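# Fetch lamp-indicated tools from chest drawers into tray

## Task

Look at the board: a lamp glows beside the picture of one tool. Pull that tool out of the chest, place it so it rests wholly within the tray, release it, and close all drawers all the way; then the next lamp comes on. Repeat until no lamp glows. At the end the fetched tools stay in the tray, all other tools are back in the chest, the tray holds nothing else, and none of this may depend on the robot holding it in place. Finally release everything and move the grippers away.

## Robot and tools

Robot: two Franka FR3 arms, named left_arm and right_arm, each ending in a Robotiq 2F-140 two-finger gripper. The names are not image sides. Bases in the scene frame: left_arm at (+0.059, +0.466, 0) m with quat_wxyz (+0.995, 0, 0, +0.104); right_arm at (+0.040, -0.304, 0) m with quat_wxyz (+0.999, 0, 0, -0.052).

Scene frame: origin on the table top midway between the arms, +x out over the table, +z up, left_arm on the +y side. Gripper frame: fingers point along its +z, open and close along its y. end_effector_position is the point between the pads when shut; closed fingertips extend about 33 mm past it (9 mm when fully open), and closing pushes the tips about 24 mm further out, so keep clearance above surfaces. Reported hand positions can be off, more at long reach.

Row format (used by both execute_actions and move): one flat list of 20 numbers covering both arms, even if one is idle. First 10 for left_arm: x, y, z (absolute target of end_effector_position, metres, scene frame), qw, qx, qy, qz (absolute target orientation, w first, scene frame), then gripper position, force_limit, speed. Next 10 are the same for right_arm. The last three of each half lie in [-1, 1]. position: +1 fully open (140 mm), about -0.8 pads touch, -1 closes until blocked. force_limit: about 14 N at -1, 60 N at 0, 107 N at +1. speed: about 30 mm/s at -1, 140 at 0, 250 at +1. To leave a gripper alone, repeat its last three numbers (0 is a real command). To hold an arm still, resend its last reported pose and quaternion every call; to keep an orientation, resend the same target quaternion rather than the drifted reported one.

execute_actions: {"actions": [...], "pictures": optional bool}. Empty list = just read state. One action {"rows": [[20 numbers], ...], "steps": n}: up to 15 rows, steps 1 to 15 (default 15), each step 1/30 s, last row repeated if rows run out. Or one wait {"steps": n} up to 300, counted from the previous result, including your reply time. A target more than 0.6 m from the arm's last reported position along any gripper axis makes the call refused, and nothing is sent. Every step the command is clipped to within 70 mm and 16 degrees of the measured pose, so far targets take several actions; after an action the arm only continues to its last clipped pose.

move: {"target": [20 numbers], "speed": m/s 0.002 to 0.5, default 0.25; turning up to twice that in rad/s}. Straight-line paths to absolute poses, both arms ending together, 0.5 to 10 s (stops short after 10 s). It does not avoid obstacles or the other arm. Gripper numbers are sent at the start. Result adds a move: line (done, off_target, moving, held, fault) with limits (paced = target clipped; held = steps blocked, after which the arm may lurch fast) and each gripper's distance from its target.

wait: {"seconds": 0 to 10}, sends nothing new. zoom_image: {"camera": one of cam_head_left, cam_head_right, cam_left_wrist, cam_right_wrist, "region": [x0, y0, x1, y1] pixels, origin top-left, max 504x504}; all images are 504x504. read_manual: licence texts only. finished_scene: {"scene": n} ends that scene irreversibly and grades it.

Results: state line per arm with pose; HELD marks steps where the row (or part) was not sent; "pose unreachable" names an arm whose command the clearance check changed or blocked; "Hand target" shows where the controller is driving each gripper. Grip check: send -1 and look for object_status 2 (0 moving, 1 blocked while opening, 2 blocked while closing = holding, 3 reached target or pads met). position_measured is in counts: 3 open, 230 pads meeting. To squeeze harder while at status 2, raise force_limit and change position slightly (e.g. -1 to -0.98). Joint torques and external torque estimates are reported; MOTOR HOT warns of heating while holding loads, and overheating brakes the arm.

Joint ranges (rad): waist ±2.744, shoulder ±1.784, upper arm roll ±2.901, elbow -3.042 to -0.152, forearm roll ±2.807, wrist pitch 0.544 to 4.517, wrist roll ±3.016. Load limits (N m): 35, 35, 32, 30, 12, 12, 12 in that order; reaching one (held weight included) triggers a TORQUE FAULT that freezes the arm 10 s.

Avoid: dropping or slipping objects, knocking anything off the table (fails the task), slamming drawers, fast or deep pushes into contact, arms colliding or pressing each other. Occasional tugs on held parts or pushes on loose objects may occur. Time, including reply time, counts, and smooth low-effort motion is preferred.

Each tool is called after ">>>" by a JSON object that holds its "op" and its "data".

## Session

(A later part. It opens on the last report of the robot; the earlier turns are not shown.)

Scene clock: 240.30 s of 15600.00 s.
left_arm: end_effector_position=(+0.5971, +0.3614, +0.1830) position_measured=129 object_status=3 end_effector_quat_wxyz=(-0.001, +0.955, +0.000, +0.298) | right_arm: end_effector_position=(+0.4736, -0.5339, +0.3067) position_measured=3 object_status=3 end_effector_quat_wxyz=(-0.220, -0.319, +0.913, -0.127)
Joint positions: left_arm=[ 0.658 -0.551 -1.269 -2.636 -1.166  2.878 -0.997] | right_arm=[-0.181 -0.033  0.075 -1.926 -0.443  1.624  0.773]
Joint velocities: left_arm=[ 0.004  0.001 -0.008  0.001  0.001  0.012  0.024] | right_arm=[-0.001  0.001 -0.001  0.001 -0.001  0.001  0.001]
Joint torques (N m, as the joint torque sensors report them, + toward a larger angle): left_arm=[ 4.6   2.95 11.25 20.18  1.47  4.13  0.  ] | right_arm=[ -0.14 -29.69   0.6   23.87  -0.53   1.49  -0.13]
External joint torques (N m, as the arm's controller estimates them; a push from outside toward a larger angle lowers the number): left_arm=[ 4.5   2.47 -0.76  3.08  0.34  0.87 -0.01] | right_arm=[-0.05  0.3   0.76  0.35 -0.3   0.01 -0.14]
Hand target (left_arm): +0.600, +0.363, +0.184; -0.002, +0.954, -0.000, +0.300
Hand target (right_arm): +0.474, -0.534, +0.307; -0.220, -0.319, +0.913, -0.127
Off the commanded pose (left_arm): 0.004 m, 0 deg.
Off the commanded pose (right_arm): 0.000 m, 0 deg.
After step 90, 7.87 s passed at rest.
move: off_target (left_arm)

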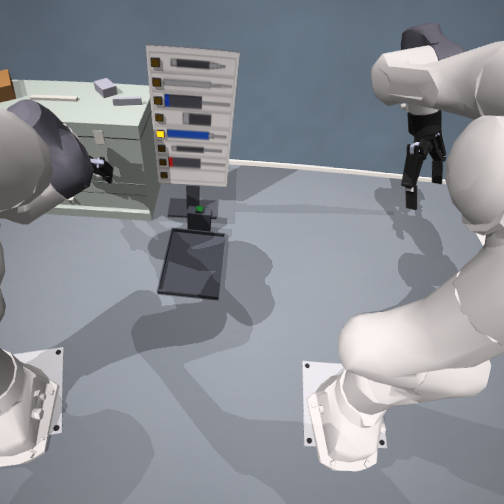

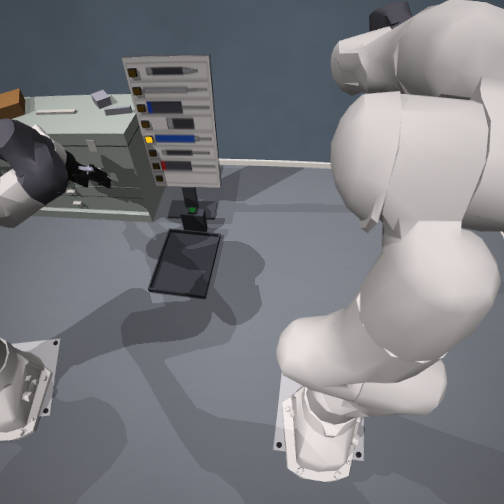

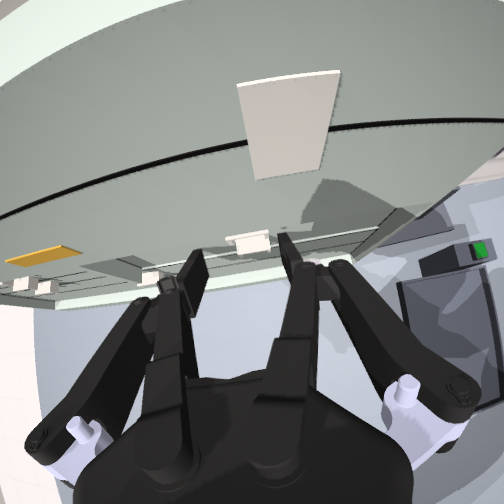

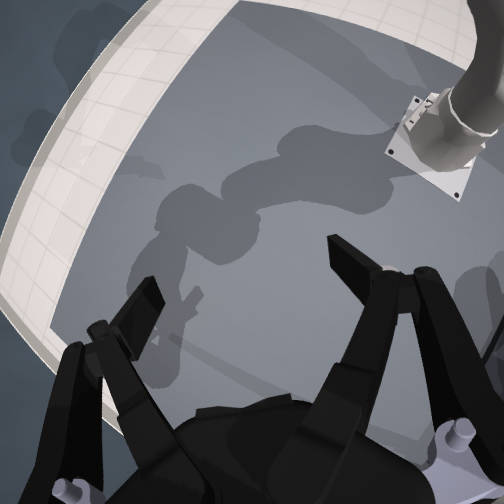

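>>> {"op": "move", "data": {"target": [0.585,0.360,0.185,0,0.954,0,0.301,0,0,0,0.4736,-0.5339,0.3067,-0.220,-0.319,0.913,-0.127,1,0,0], "speed": 0.03}}

Scene clock: 270.47 s of 15600.00 s.
left_arm: end_effector_position=(+0.5864, +0.3600, +0.1859) position_measured=129 object_status=3 end_effector_quat_wxyz=(-0.001, +0.953, -0.003, +0.302) | right_arm: end_effector_position=(+0.4736, -0.5339, +0.3067) position_measured=3 object_status=3 end_effector_quat_wxyz=(-0.220, -0.319, +0.913, -0.127)
Joint positions: left_arm=[ 0.593 -0.579 -1.227 -2.669 -1.188  2.875 -0.989] | right_arm=[-0.181 -0.033  0.075 -1.926 -0.443  1.624  0.773]
Joint velocities: left_arm=[-0.008 -0.     0.007 -0.005 -0.005 -0.002 -0.   ] | right_arm=[-0.     0.001  0.001  0.002 -0.001 -0.     0.001]
Joint torques (N m, as the joint torque sensors report them, + toward a larger angle): left_arm=[-2.58 -0.57 12.86 17.63  0.69  2.93 -0.23] | right_arm=[ -0.25 -29.51   0.93  23.23  -0.49   1.47  -0.1 ]
External joint torques (N m, as the arm's controller estimates them; a push from outside toward a larger angle lowers the number): left_arm=[-2.62 -0.66  0.98  0.63 -0.46 -0.31 -0.24] | right_arm=[-0.32  0.71  0.93 -0.44 -0.27 -0.03 -0.11]
Hand target (left_arm): +0.585, +0.360, +0.185; +0.001, +0.954, +0.000, +0.301
Hand target (right_arm): +0.474, -0.534, +0.307; -0.220, -0.319, +0.913, -0.127
Off the commanded pose (left_arm): 0.002 m, 0 deg.
Off the commanded pose (right_arm): 0.000 m, 0 deg.
After step 90, 26.43 s passed at rest.
move: done

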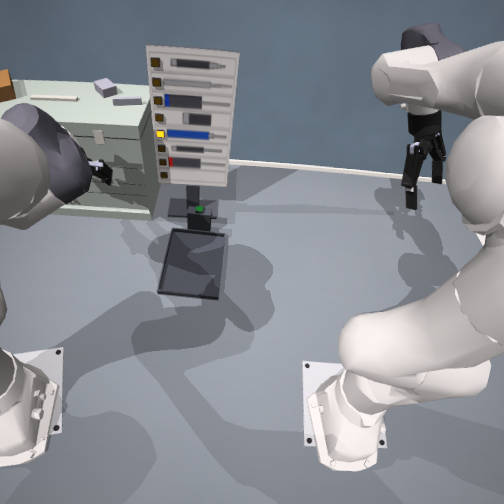

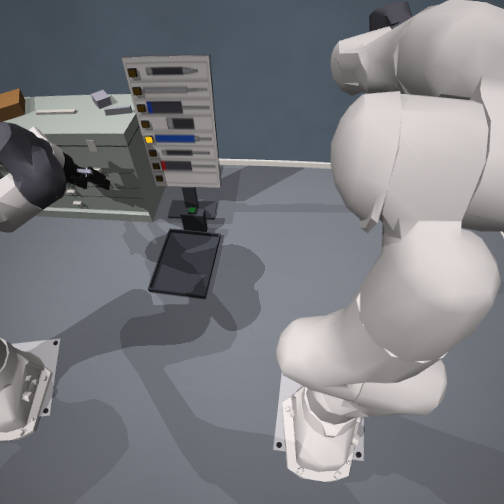

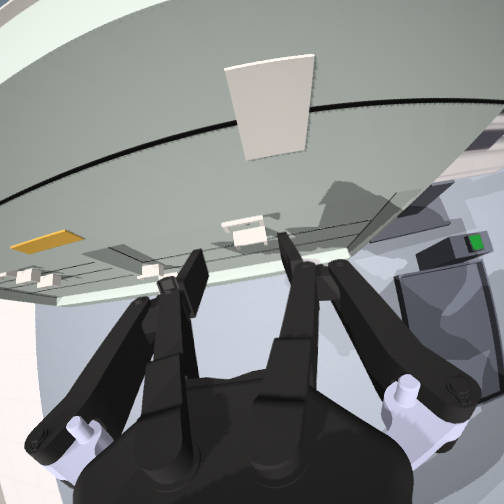

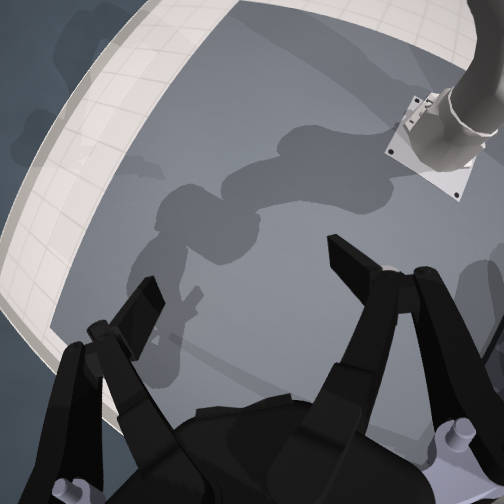

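>>> {"op": "move", "data": {"target": [0.57,0.362,0.245,0,0.906,0,0.423,-0.15,0,0,0.4736,-0.5339,0.3067,-0.220,-0.319,0.913,-0.127,1,0,0], "speed": 0.06}}

Scene clock: 287.53 s of 15600.00 s.
left_arm: end_effector_position=(+0.5718, +0.3625, +0.2464) position_measured=148 object_status=3 end_effector_quat_wxyz=(+0.006, +0.907, +0.016, +0.420) | right_arm: end_effector_position=(+0.4736, -0.5339, +0.3067) position_measured=3 object_status=3 end_effector_quat_wxyz=(-0.220, -0.319, +0.913, -0.127)
Joint positions: left_arm=[ 0.287 -0.605 -1.06  -2.728 -1.716  3.127 -0.58 ] | right_arm=[-0.181 -0.033  0.075 -1.926 -0.443  1.624  0.773]
Joint velocities: left_arm=[ 0.094 -0.095 -0.077  0.01  -0.175 -0.081  0.163] | right_arm=[-0.001 -0.001  0.001 -0.     0.    -0.001  0.001]
Joint torques (N m, as the joint torque sensors report them, + toward a larger angle): left_arm=[ 1.   -2.51 10.   18.6   1.48  2.24  0.36] | right_arm=[ -0.18 -29.59   0.94  23.92  -0.5    1.48  -0.06]
External joint torques (N m, as the arm's controller estimates them; a push from outside toward a larger angle lowers the number): left_arm=[ 1.19 -0.84 -0.04  1.73 -0.57 -0.34  0.34] | right_arm=[-0.2   0.69  1.    0.25 -0.27 -0.01 -0.07]
Hand target (left_arm): +0.572, +0.360, +0.245; +0.003, +0.908, -0.001, +0.420
Hand target (right_arm): +0.474, -0.534, +0.307; -0.220, -0.319, +0.913, -0.127
Off the commanded pose (left_arm): 0.002 m, 2 deg.
Off the commanded pose (right_arm): 0.000 m, 0 deg.
After step 90, 11.30 s passed at rest.
move: done

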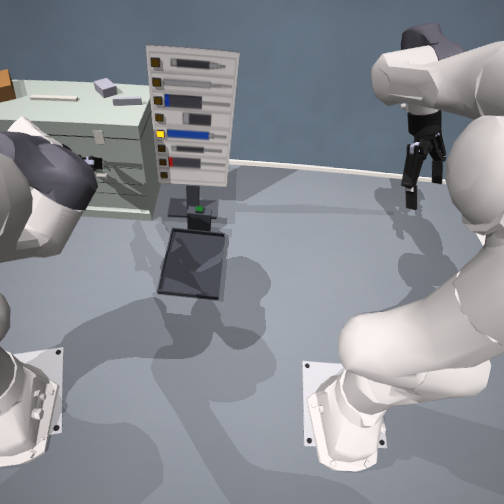

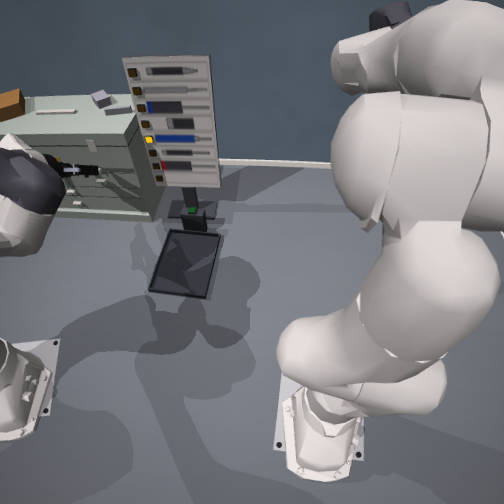

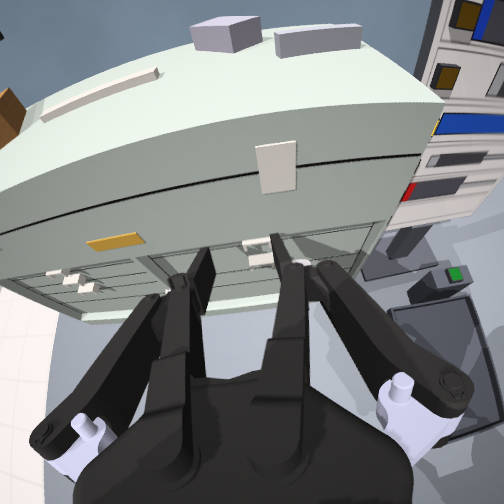

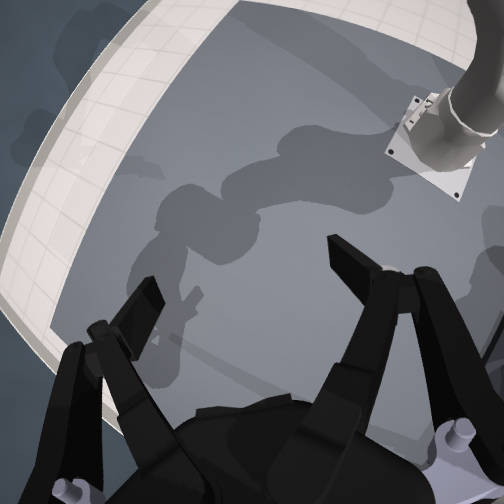

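>>> {"op": "move", "data": {"target": [0.588,0.358,0.226,0,0.906,0,0.423,-0.15,0,0,0.4736,-0.5339,0.3067,-0.220,-0.319,0.913,-0.127,1,0,0], "speed": 0.03}}

>>> {"op": "zoom_image", "data": {"camera": "cam_left_wrist", "region": [150, 170, 350, 320]}}

Scene clock: 309.80 s of 15600.00 s.
left_arm: end_effector_position=(+0.5794, +0.3603, +0.2413) position_measured=148 object_status=3 end_effector_quat_wxyz=(-0.024, +0.898, -0.002, +0.439) | right_arm: end_effector_position=(+0.4736, -0.5339, +0.3067) position_measured=3 object_status=3 end_effector_quat_wxyz=(-0.220, -0.319, +0.913, -0.127)
Joint positions: left_arm=[ 0.457 -0.686 -1.248 -2.672 -1.96   3.101 -0.375] | right_arm=[-0.181 -0.033  0.075 -1.926 -0.443  1.624  0.773]
Joint velocities: left_arm=[ 0.008  0.001 -0.001  0.014 -0.101 -0.001  0.131] | right_arm=[ 0.001 -0.    -0.002  0.001 -0.    -0.002 -0.001]
Joint torques (N m, as the joint torque sensors report them, + toward a larger angle): left_arm=[27.68 18.81 13.73 25.81  3.52 -7.21 -0.82] | right_arm=[ -0.23 -29.53   0.63  23.99  -0.53   1.51  -0.09]
External joint torques (N m, as the arm's controller estimates them; a push from outside toward a larger angle lowers the number): left_arm=[27.71 16.05  0.84 10.81  1.44 -9.57 -0.84] | right_arm=[-0.14  0.55  0.8   0.42 -0.3   0.03 -0.09]
Hand target (left_arm): +0.587, +0.357, +0.230; +0.000, +0.905, -0.000, +0.426
Hand target (right_arm): +0.474, -0.534, +0.307; -0.220, -0.319, +0.913, -0.127
Off the commanded pose (left_arm): 0.018 m, 3 deg.
Off the commanded pose (right_arm): 0.000 m, 0 deg.
After step 90, 18.13 s passed at rest.
move: off_target (left_arm)

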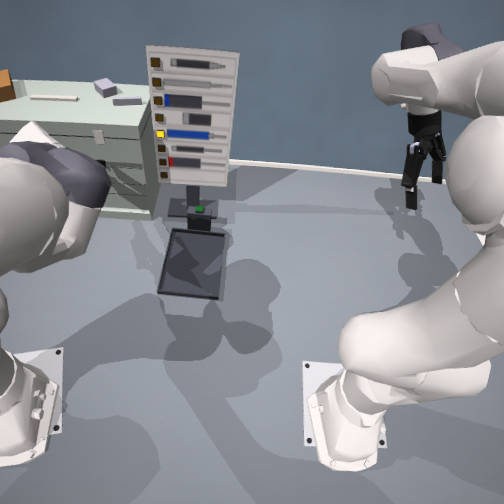

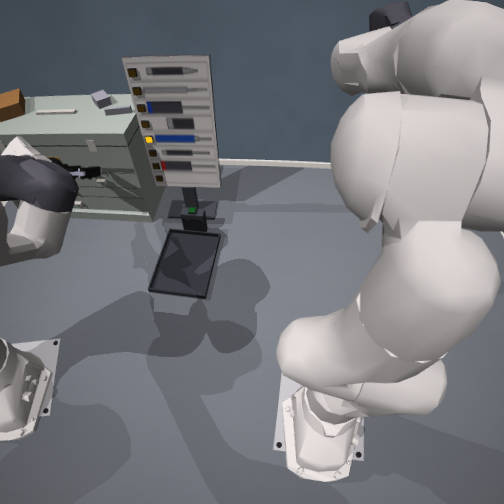

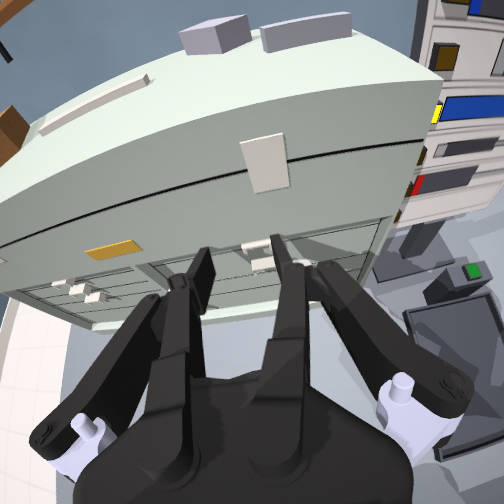

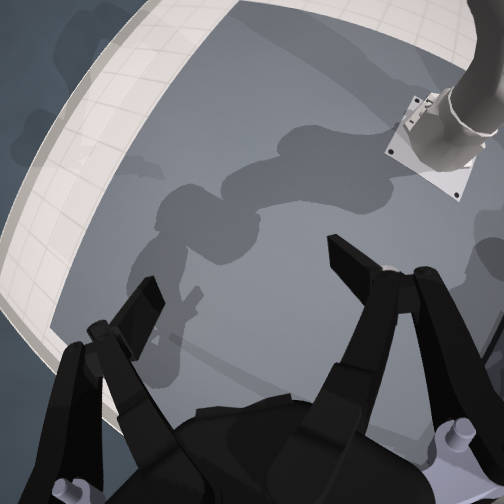

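Region (150, 170, 350, 320) of cam_left_wrist's 504x504 image, scaled by 2.520, with more detail than that image has; it fills the top 378 rows of this view, and the rest is white.

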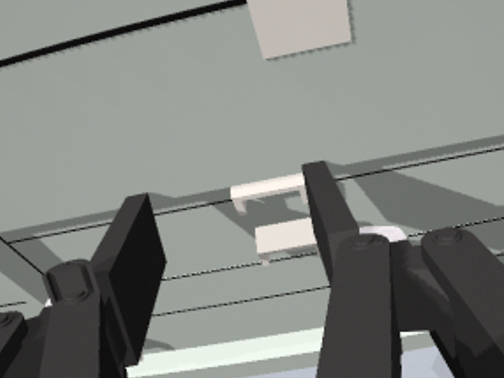

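Right finger is pressing on the handle. Back off.

>>> {"op": "move", "data": {"target": [0.565,0.350,0.25,0,0.906,0,0.423,-0.15,0,0,0.4736,-0.5339,0.3067,-0.220,-0.319,0.913,-0.127,1,0,0], "speed": 0.03}}

>>> {"op": "zoom_image", "data": {"camera": "cam_left_wrist", "region": [150, 170, 350, 320]}}

Scene clock: 318.27 s of 15600.00 s.
left_arm: end_effector_position=(+0.5635, +0.3483, +0.2448) position_measured=148 object_status=3 end_effector_quat_wxyz=(+0.003, +0.908, -0.001, +0.419) | right_arm: end_effector_position=(+0.4736, -0.5339, +0.3067) position_measured=3 object_status=3 end_effector_quat_wxyz=(-0.220, -0.319, +0.913, -0.127)
Joint positions: left_arm=[ 0.101 -0.47  -0.933 -2.689 -1.832  3.287 -0.391] | right_arm=[-0.181 -0.033  0.075 -1.926 -0.443  1.624  0.773]
Joint velocities: left_arm=[-0.081  0.054  0.076  0.011  0.013  0.078  0.   ] | right_arm=[ 0.001  0.001  0.    -0.001  0.001 -0.001 -0.001]
Joint torques (N m, as the joint torque sensors report them, + toward a larger angle): left_arm=[-0.4  -6.72 10.46 19.37  2.75  2.85  0.06] | right_arm=[ -0.4  -29.69   0.82  23.96  -0.52   1.49  -0.13]
External joint torques (N m, as the arm's controller estimates them; a push from outside toward a larger angle lowers the number): left_arm=[-0.48  0.11  3.4   1.85  0.59  0.52  0.04] | right_arm=[-0.46  0.25  0.83  0.5  -0.3   0.01 -0.14]
Hand target (left_arm): +0.564, +0.350, +0.247; -0.000, +0.907, -0.000, +0.421
Hand target (right_arm): +0.474, -0.534, +0.307; -0.220, -0.319, +0.913, -0.127
Off the commanded pose (left_arm): 0.006 m, 1 deg.
Off the commanded pose (right_arm): 0.000 m, 0 deg.
After step 90, 3.77 s passed at rest.
move: off_target (left_arm)

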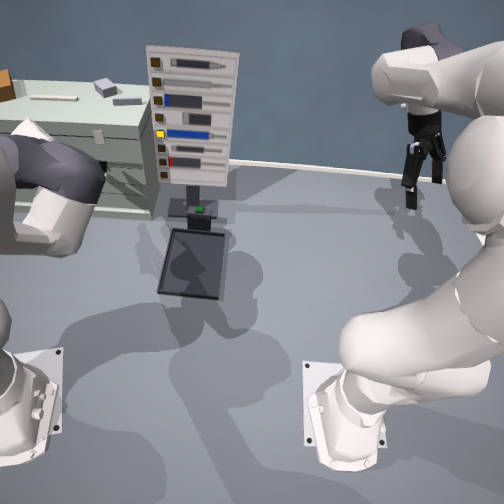

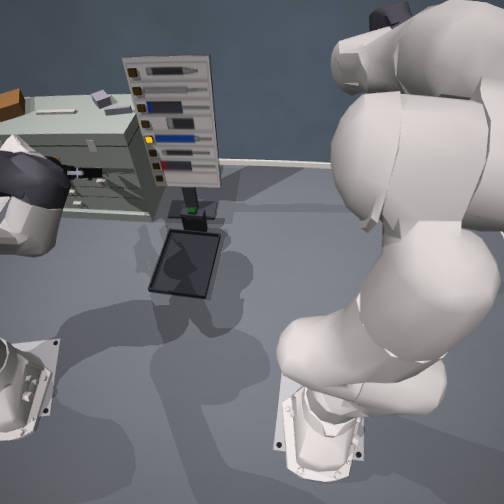

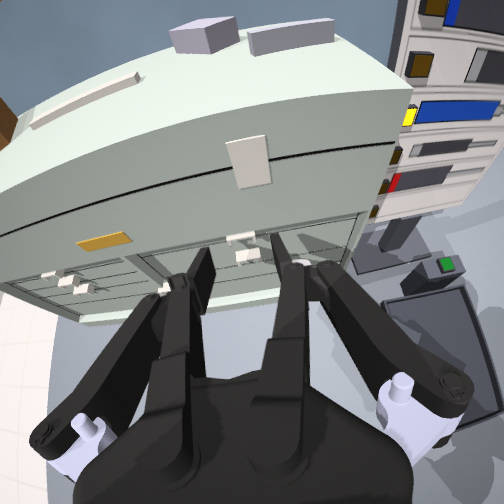

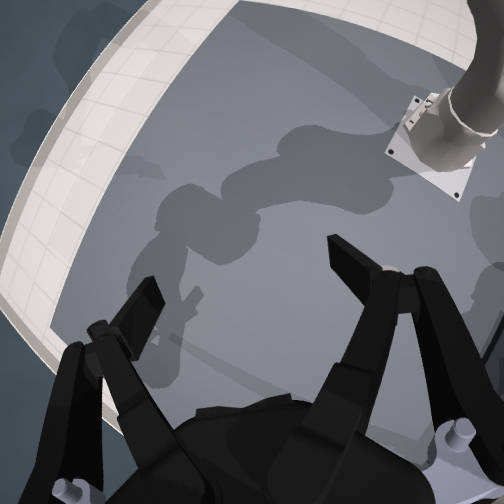

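Region (150, 170, 350, 320) of cam_left_wrist's 504x504 image, scaled by 2.520, with more detail than that image has; it fills the top 378 rows of this view, and the rest is white.

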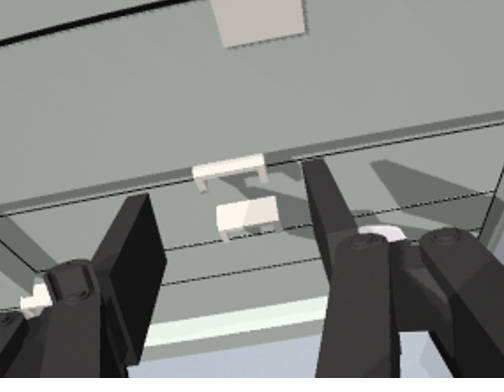

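>>> {"op": "move", "data": {"target": [0.568,0.349,0.220,0,0.906,0,0.423,-0.15,0,0,0.4736,-0.5339,0.3067,-0.220,-0.319,0.913,-0.127,1,0,0], "speed": 0.03}}

>>> {"op": "move", "data": {"target": [0.583,0.349,0.220,0,0.906,0,0.423,-0.15,0,0,0.4736,-0.5339,0.3067,-0.220,-0.319,0.913,-0.127,1,0,0], "speed": 0.01}}

>>> {"op": "zoom_image", "data": {"camera": "cam_left_wrist", "region": [150, 170, 350, 320]}}

Scene clock: 341.23 s of 15600.00 s.
left_arm: end_effector_position=(+0.5694, +0.3487, +0.2244) position_measured=148 object_status=3 end_effector_quat_wxyz=(+0.000, +0.904, +0.002, +0.427) | right_arm: end_effector_position=(+0.4736, -0.5339, +0.3067) position_measured=3 object_status=3 end_effector_quat_wxyz=(-0.220, -0.319, +0.913, -0.127)
Joint positions: left_arm=[ 0.435 -0.677 -1.246 -2.689 -2.013  3.067 -0.357] | right_arm=[-0.181 -0.033  0.075 -1.926 -0.443  1.624  0.773]
Joint velocities: left_arm=[ 0.004 -0.01  -0.006 -0.003 -0.001 -0.021  0.002] | right_arm=[ 0.001 -0.    -0.     0.001  0.001  0.    -0.   ]
Joint torques (N m, as the joint torque sensors report them, + toward a larger angle): left_arm=[ 1.35  1.07 11.73 13.72  1.4   1.83  0.25] | right_arm=[ -0.45 -29.81   0.85  23.87  -0.48   1.49  -0.13]
External joint torques (N m, as the arm's controller estimates them; a push from outside toward a larger angle lowers the number): left_arm=[ 1.36 -1.4  -0.83 -1.2  -0.57 -0.42  0.22] | right_arm=[-0.57  0.48  0.8   0.2  -0.26 -0.01 -0.13]
Hand target (left_arm): +0.569, +0.349, +0.223; +0.000, +0.905, +0.000, +0.426
Hand target (right_arm): +0.474, -0.534, +0.307; -0.220, -0.319, +0.913, -0.127
Off the commanded pose (left_arm): 0.005 m, 1 deg.
Off the commanded pose (right_arm): 0.000 m, 0 deg.
After step 90, 18.47 s passed at rest.
move: off_target (left_arm)

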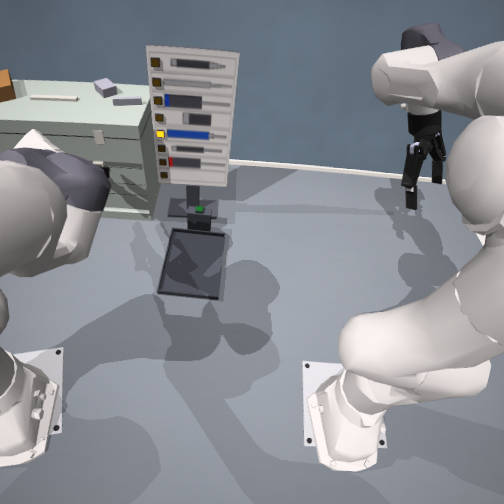

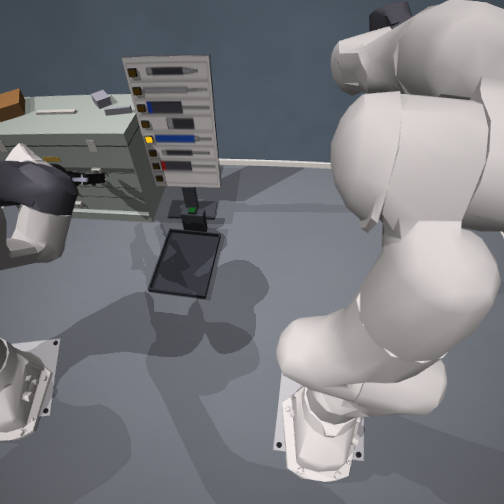

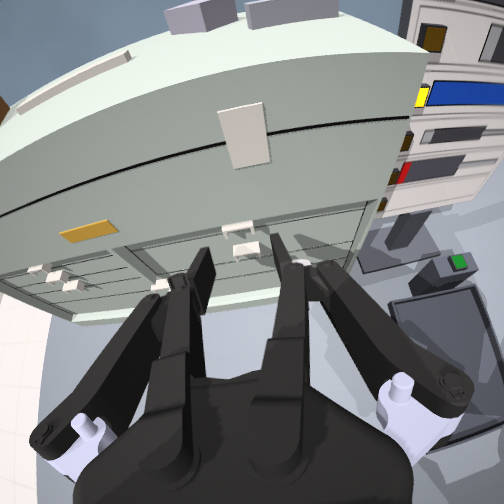

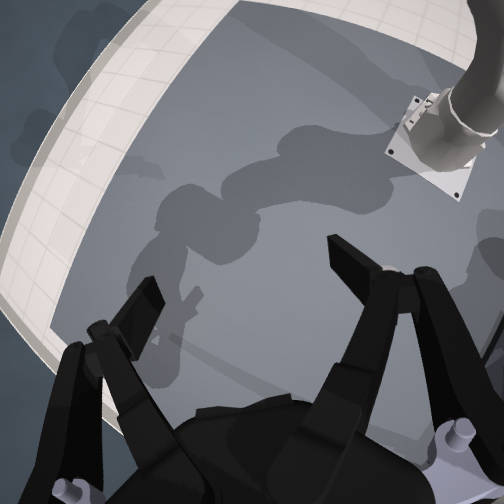

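Scene clock: 342.87 s of 15600.00 s.
left_arm: end_effector_position=(+0.5823, +0.3505, +0.2206) position_measured=148 object_status=3 end_effector_quat_wxyz=(-0.001, +0.906, +0.004, +0.424) | right_arm: end_effector_position=(+0.4736, -0.5339, +0.3067) position_measured=3 object_status=3 end_effector_quat_wxyz=(-0.220, -0.319, +0.913, -0.127)
Joint positions: left_arm=[ 0.518 -0.672 -1.295 -2.655 -2.011  3.045 -0.35 ] | right_arm=[-0.181 -0.033  0.075 -1.926 -0.443  1.624  0.773]
Joint velocities: left_arm=[ 0.007  0.    -0.004  0.     0.003 -0.008  0.   ] | right_arm=[-0.    -0.001 -0.    -0.    -0.001  0.    -0.001]
Joint torques (N m, as the joint torque sensors report them, + toward a larger angle): left_arm=[ 1.91  3.26 12.26 16.35  2.53  1.84  0.22] | right_arm=[ -0.2  -29.68   0.76  23.83  -0.51   1.48  -0.1 ]
External joint torques (N m, as the arm's controller estimates them; a push from outside toward a larger angle lowers the number): left_arm=[ 1.9  -0.05 -0.91  1.56  0.61 -0.42  0.2 ] | right_arm=[-0.13  0.49  0.9   0.24 -0.28  0.   -0.11]
Hand target (left_arm): +0.583, +0.349, +0.220; -0.000, +0.906, -0.000, +0.423
Hand target (right_arm): +0.474, -0.534, +0.307; -0.220, -0.319, +0.913, -0.127
Off the commanded pose (left_arm): 0.002 m, 0 deg.
Off the commanded pose (right_arm): 0.000 m, 0 deg.
move: done

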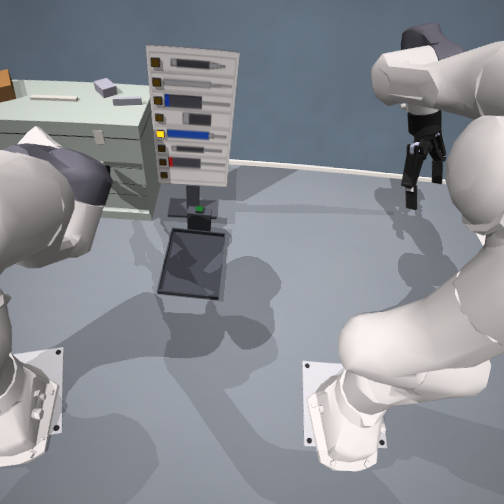

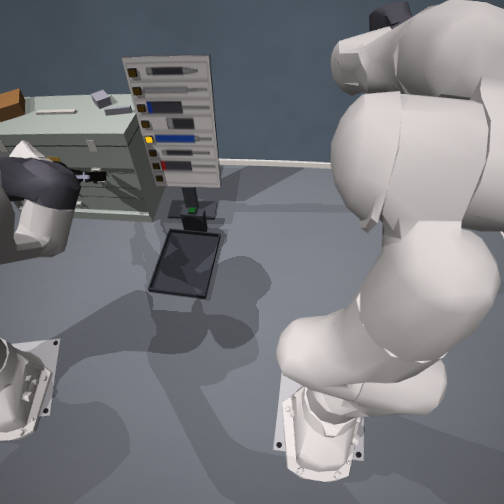

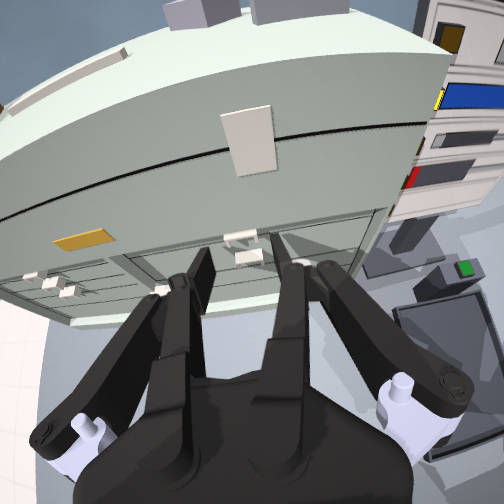

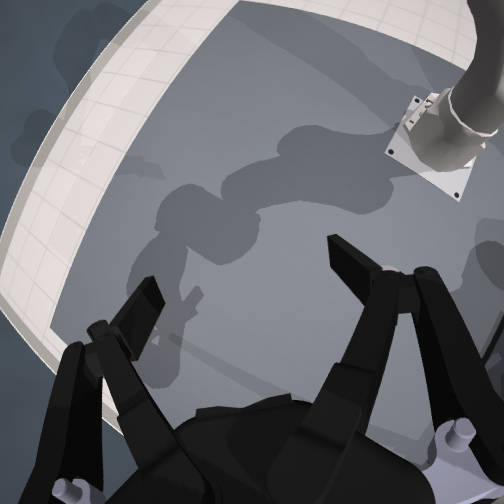

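Region (150, 170, 350, 320) of cam_left_wrist's 504x504 image, scaled by 2.520, with more detail than that image has; it fills the top 378 rows of this view, and the rest is white.

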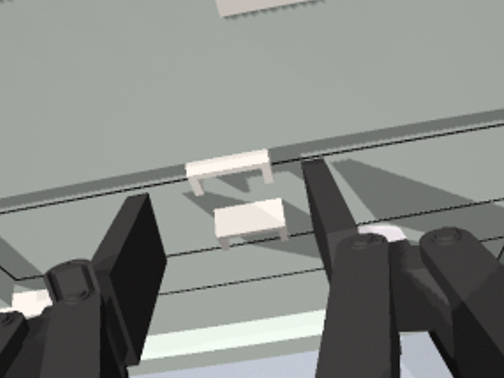

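>>> {"op": "move", "data": {"target": [0.594,0.349,0.220,0,0.906,0,0.423,-0.15,0,0,0.4736,-0.5339,0.3067,-0.220,-0.319,0.913,-0.127,1,0,0], "speed": 0.01}}

>>> {"op": "zoom_image", "data": {"camera": "cam_left_wrist", "region": [150, 170, 350, 320]}}

Scene clock: 350.70 s of 15600.00 s.
left_arm: end_effector_position=(+0.5931, +0.3506, +0.2207) position_measured=148 object_status=3 end_effector_quat_wxyz=(-0.001, +0.906, +0.004, +0.424) | right_arm: end_effector_position=(+0.4736, -0.5339, +0.3067) position_measured=3 object_status=3 end_effector_quat_wxyz=(-0.220, -0.319, +0.913, -0.127)
Joint positions: left_arm=[ 0.577 -0.671 -1.328 -2.627 -2.008  3.031 -0.345] | right_arm=[-0.181 -0.033  0.075 -1.926 -0.443  1.624  0.773]
Joint velocities: left_arm=[ 0.002  0.001 -0.001  0.002 -0.     0.001  0.005] | right_arm=[ 0.     0.     0.    -0.001 -0.    -0.001 -0.001]
Joint torques (N m, as the joint torque sensors report them, + toward a larger angle): left_arm=[ 2.21  4.55 12.91 16.99  2.56  1.52  0.13] | right_arm=[ -0.34 -29.72   0.99  23.8   -0.51   1.47  -0.1 ]
External joint torques (N m, as the arm's controller estimates them; a push from outside toward a larger angle lowers the number): left_arm=[ 2.26  0.56 -0.72  2.11  0.66 -0.72  0.11] | right_arm=[-0.43  0.42  0.98  0.23 -0.29 -0.02 -0.11]
Hand target (left_arm): +0.594, +0.349, +0.220; -0.000, +0.906, -0.000, +0.423
Hand target (right_arm): +0.474, -0.534, +0.307; -0.220, -0.319, +0.913, -0.127
Off the commanded pose (left_arm): 0.002 m, 0 deg.
Off the commanded pose (right_arm): 0.000 m, 0 deg.
After step 90, 3.43 s passed at rest.
move: done

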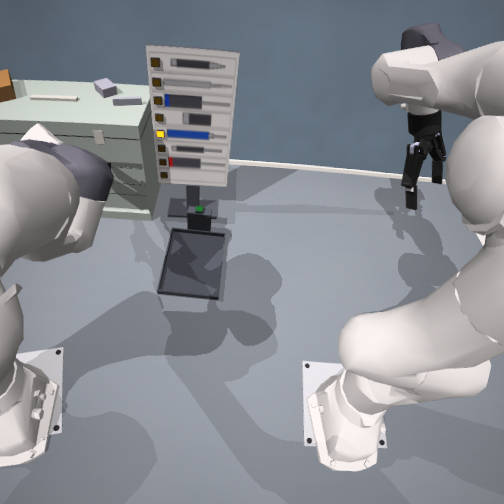

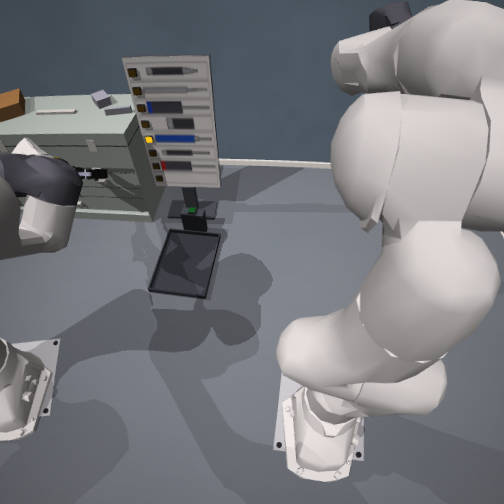

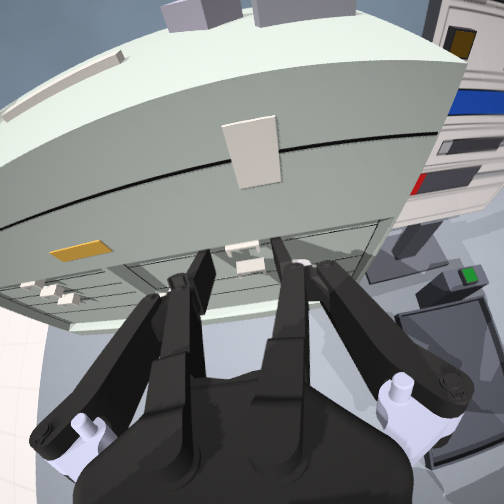

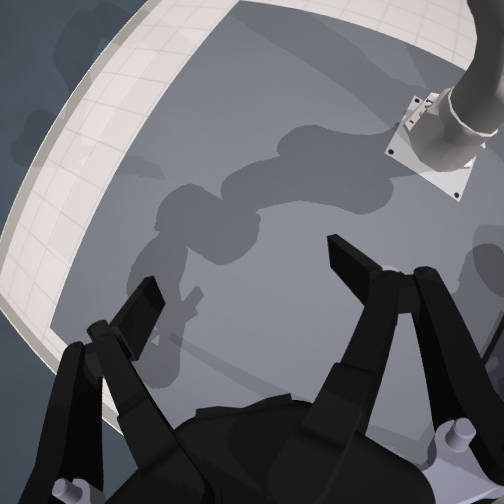

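Region (150, 170, 350, 320) of cam_left_wrist's 504x504 image, scaled by 2.520, with more detail than that image has; it fills the top 378 rows of this view, and the rest is white.

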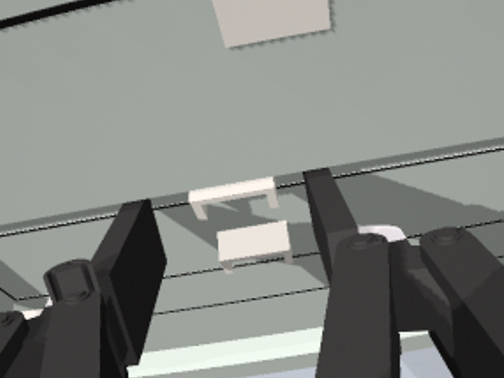

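>>> {"op": "move", "data": {"target": [0.594,0.349,0.220,0,0.906,0,0.423,-1,-0.3,-0.6,0.4736,-0.5339,0.3067,-0.220,-0.319,0.913,-0.127,1,0,0], "speed": 0.01}}

Scene clock: 356.53 s of 15600.00 s.
left_arm: end_effector_position=(+0.5930, +0.3480, +0.2209) position_measured=191 object_status=2 end_effector_quat_wxyz=(-0.001, +0.906, -0.001, +0.424) | right_arm: end_effector_position=(+0.4736, -0.5339, +0.3067) position_measured=3 object_status=3 end_effector_quat_wxyz=(-0.220, -0.319, +0.913, -0.127)
Joint positions: left_arm=[ 0.574 -0.671 -1.33  -2.625 -2.008  3.03  -0.341] | right_arm=[-0.181 -0.033  0.075 -1.926 -0.443  1.624  0.773]
Joint velocities: left_arm=[-0.    -0.001 -0.001 -0.001 -0.001 -0.     0.002] | right_arm=[-0.001 -0.001  0.     0.001 -0.001  0.001 -0.002]
Joint torques (N m, as the joint torque sensors report them, + toward a larger angle): left_arm=[ 3.51  5.56 14.27 16.14  2.21  1.61  0.1 ] | right_arm=[ -0.52 -29.55   0.92  23.72  -0.52   1.48  -0.15]
External joint torques (N m, as the arm's controller estimates them; a push from outside toward a larger angle lowers the number): left_arm=[ 3.53  1.5   0.62  1.36  0.32 -0.62  0.08] | right_arm=[-0.44  0.76  1.07  0.01 -0.28 -0.02 -0.16]
Hand target (left_arm): +0.594, +0.349, +0.220; -0.000, +0.906, +0.000, +0.423
Hand target (right_arm): +0.474, -0.534, +0.307; -0.220, -0.319, +0.913, -0.127
Off the commanded pose (left_arm): 0.002 m, 0 deg.
Off the commanded pose (right_arm): 0.000 m, 0 deg.
After step 90, 2.13 s passed at rest.
move: done

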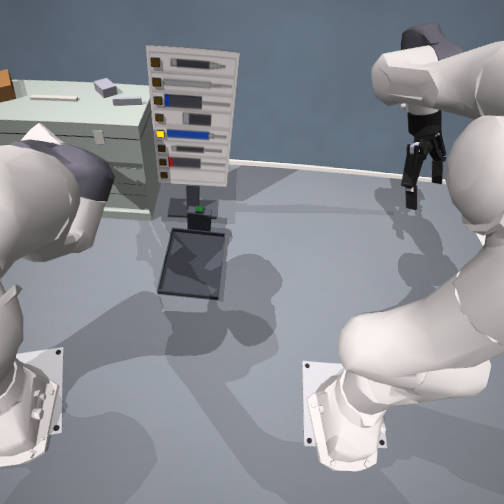

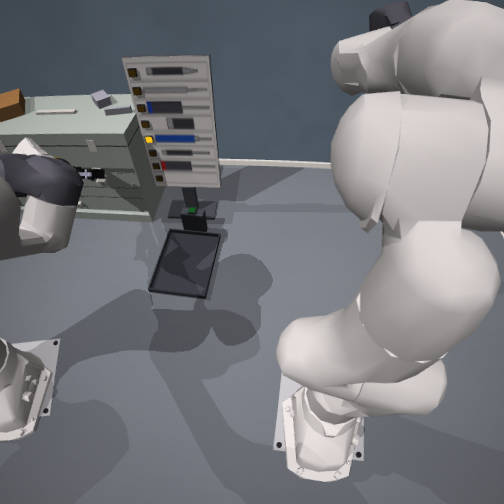

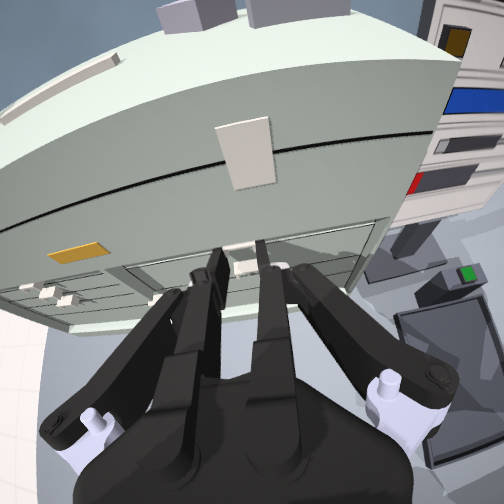

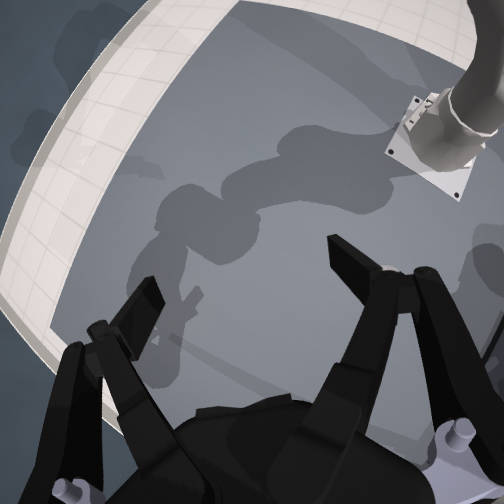

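Gripped. Pull 5 cm.

>>> {"op": "move", "data": {"target": [0.545,0.348,0.220,0,0.906,0,0.423,-1,-0.3,-0.6,0.4736,-0.5339,0.3067,-0.220,-0.319,0.913,-0.127,1,0,0], "speed": 0.025}}

Scene clock: 363.63 s of 15600.00 s.
left_arm: end_effector_position=(+0.5460, +0.3498, +0.2201) position_measured=191 object_status=2 end_effector_quat_wxyz=(-0.001, +0.906, -0.001, +0.423) | right_arm: end_effector_position=(+0.4736, -0.5339, +0.3067) position_measured=3 object_status=3 end_effector_quat_wxyz=(-0.220, -0.319, +0.913, -0.127)
Joint positions: left_arm=[ 0.309 -0.672 -1.181 -2.749 -2.008  3.109 -0.372] | right_arm=[-0.181 -0.033  0.075 -1.926 -0.443  1.624  0.773]
Joint velocities: left_arm=[-0.017  0.015  0.013  0.     0.     0.019  0.001] | right_arm=[-0.     0.001  0.001  0.     0.001 -0.    -0.   ]
Joint torques (N m, as the joint torque sensors report them, + toward a larger angle): left_arm=[-2.36  2.29 12.11 14.18  1.88  2.22 -0.19] | right_arm=[ -0.07 -29.81   0.92  23.55  -0.5    1.45  -0.11]
External joint torques (N m, as the arm's controller estimates them; a push from outside toward a larger angle lowers the number): left_arm=[-2.49  1.16  0.73 -0.67 -0.13 -0.1  -0.21] | right_arm=[-0.14  0.34  0.93 -0.06 -0.28 -0.05 -0.12]
Hand target (left_arm): +0.545, +0.348, +0.219; +0.001, +0.907, +0.000, +0.422
Hand target (right_arm): +0.474, -0.534, +0.307; -0.220, -0.319, +0.913, -0.127
Off the commanded pose (left_arm): 0.002 m, 0 deg.
Off the commanded pose (right_arm): 0.000 m, 0 deg.
After step 90, 1.93 s passed at rest.
move: done

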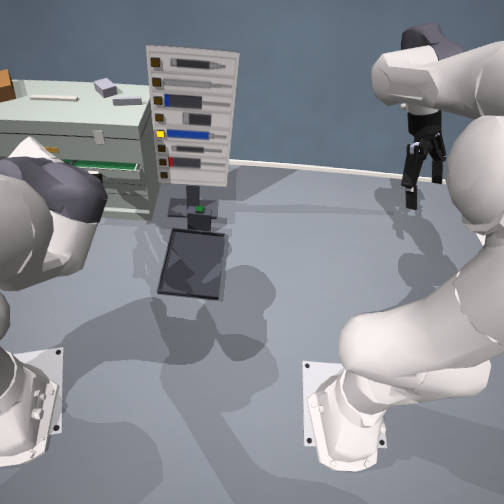

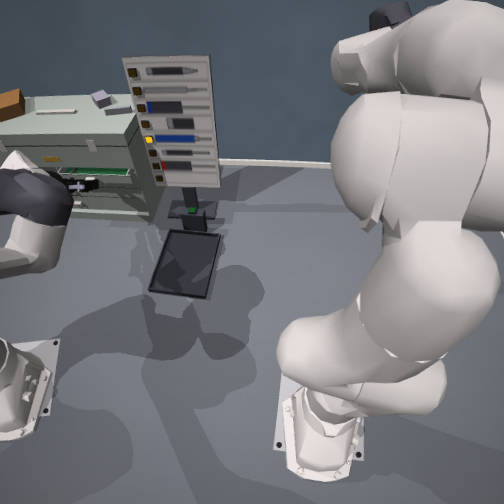

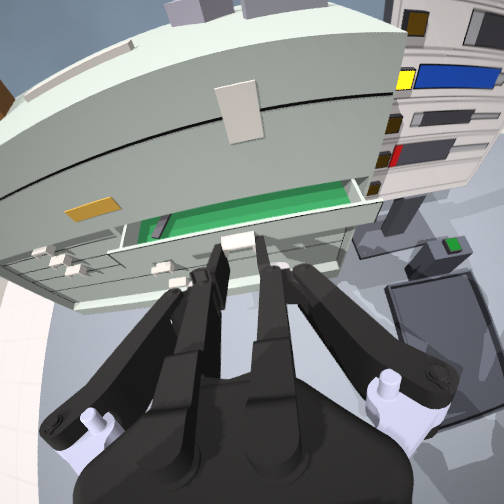

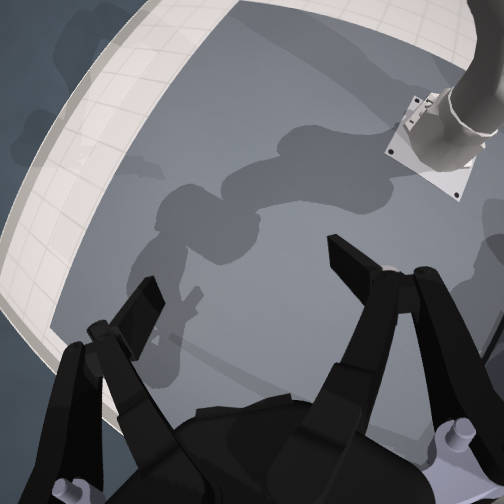

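>>> {"op": "move", "data": {"target": [0.485,0.349,0.220,0,0.906,0,0.423,-1,-0.3,-0.6,0.4736,-0.5339,0.3067,-0.220,-0.319,0.913,-0.127,1,0,0], "speed": 0.03}}

Scene clock: 376.43 s of 15600.00 s.
left_arm: end_effector_position=(+0.4854, +0.3521, +0.2180) position_measured=191 object_status=2 end_effector_quat_wxyz=(-0.001, +0.907, +0.002, +0.421) | right_arm: end_effector_position=(+0.4736, -0.5339, +0.3067) position_measured=3 object_status=3 end_effector_quat_wxyz=(-0.220, -0.319, +0.913, -0.127)
Joint positions: left_arm=[-0.116 -0.643 -0.943 -2.885 -2.024  3.299 -0.407] | right_arm=[-0.181 -0.033  0.075 -1.926 -0.443  1.624  0.773]
Joint velocities: left_arm=[-0.027  0.013  0.019  0.001  0.     0.024  0.001] | right_arm=[-0.     0.    -0.    -0.001  0.001 -0.     0.   ]
Joint torques (N m, as the joint torque sensors report them, + toward a larger angle): left_arm=[-2.93 -2.22  8.79 16.8   1.91  2.01  0.  ] | right_arm=[ -0.29 -29.61   1.33  24.02  -0.53   1.46  -0.13]
External joint torques (N m, as the arm's controller estimates them; a push from outside toward a larger angle lowers the number): left_arm=[-3.01 -0.21  1.26  1.55 -0.3  -0.38 -0.02] | right_arm=[-0.35  0.47  1.34  0.48 -0.31 -0.02 -0.13]
Hand target (left_arm): +0.485, +0.349, +0.218; +0.001, +0.907, +0.000, +0.421
Hand target (right_arm): +0.474, -0.534, +0.307; -0.220, -0.319, +0.913, -0.127
Off the commanded pose (left_arm): 0.004 m, 0 deg.
Off the commanded pose (right_arm): 0.000 m, 0 deg.
After step 90, 7.47 s passed at rest.
move: off_target (left_arm)

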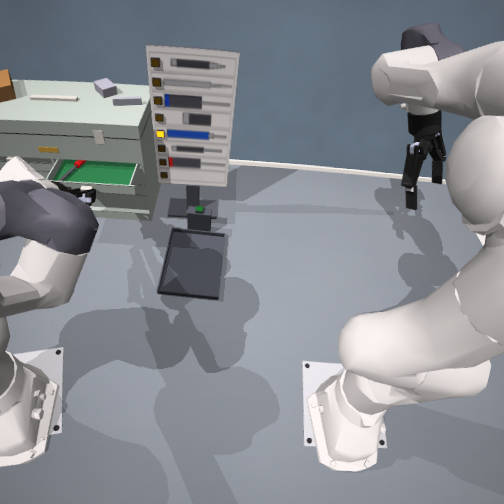

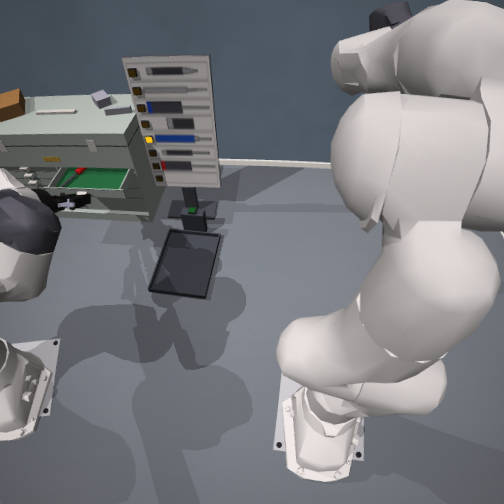

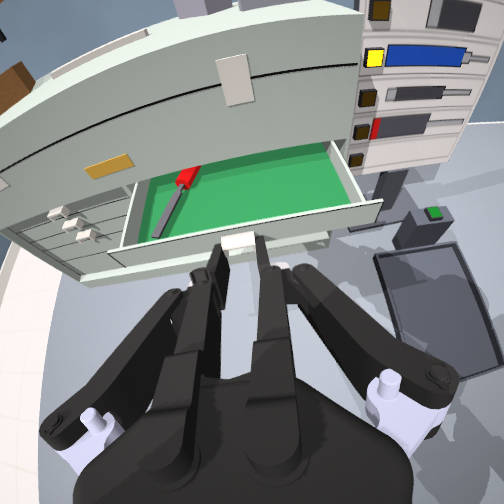

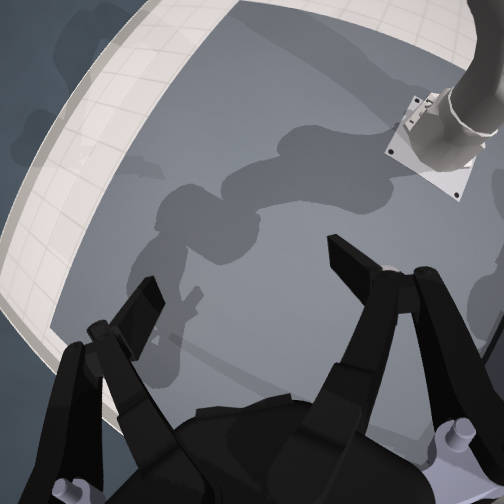

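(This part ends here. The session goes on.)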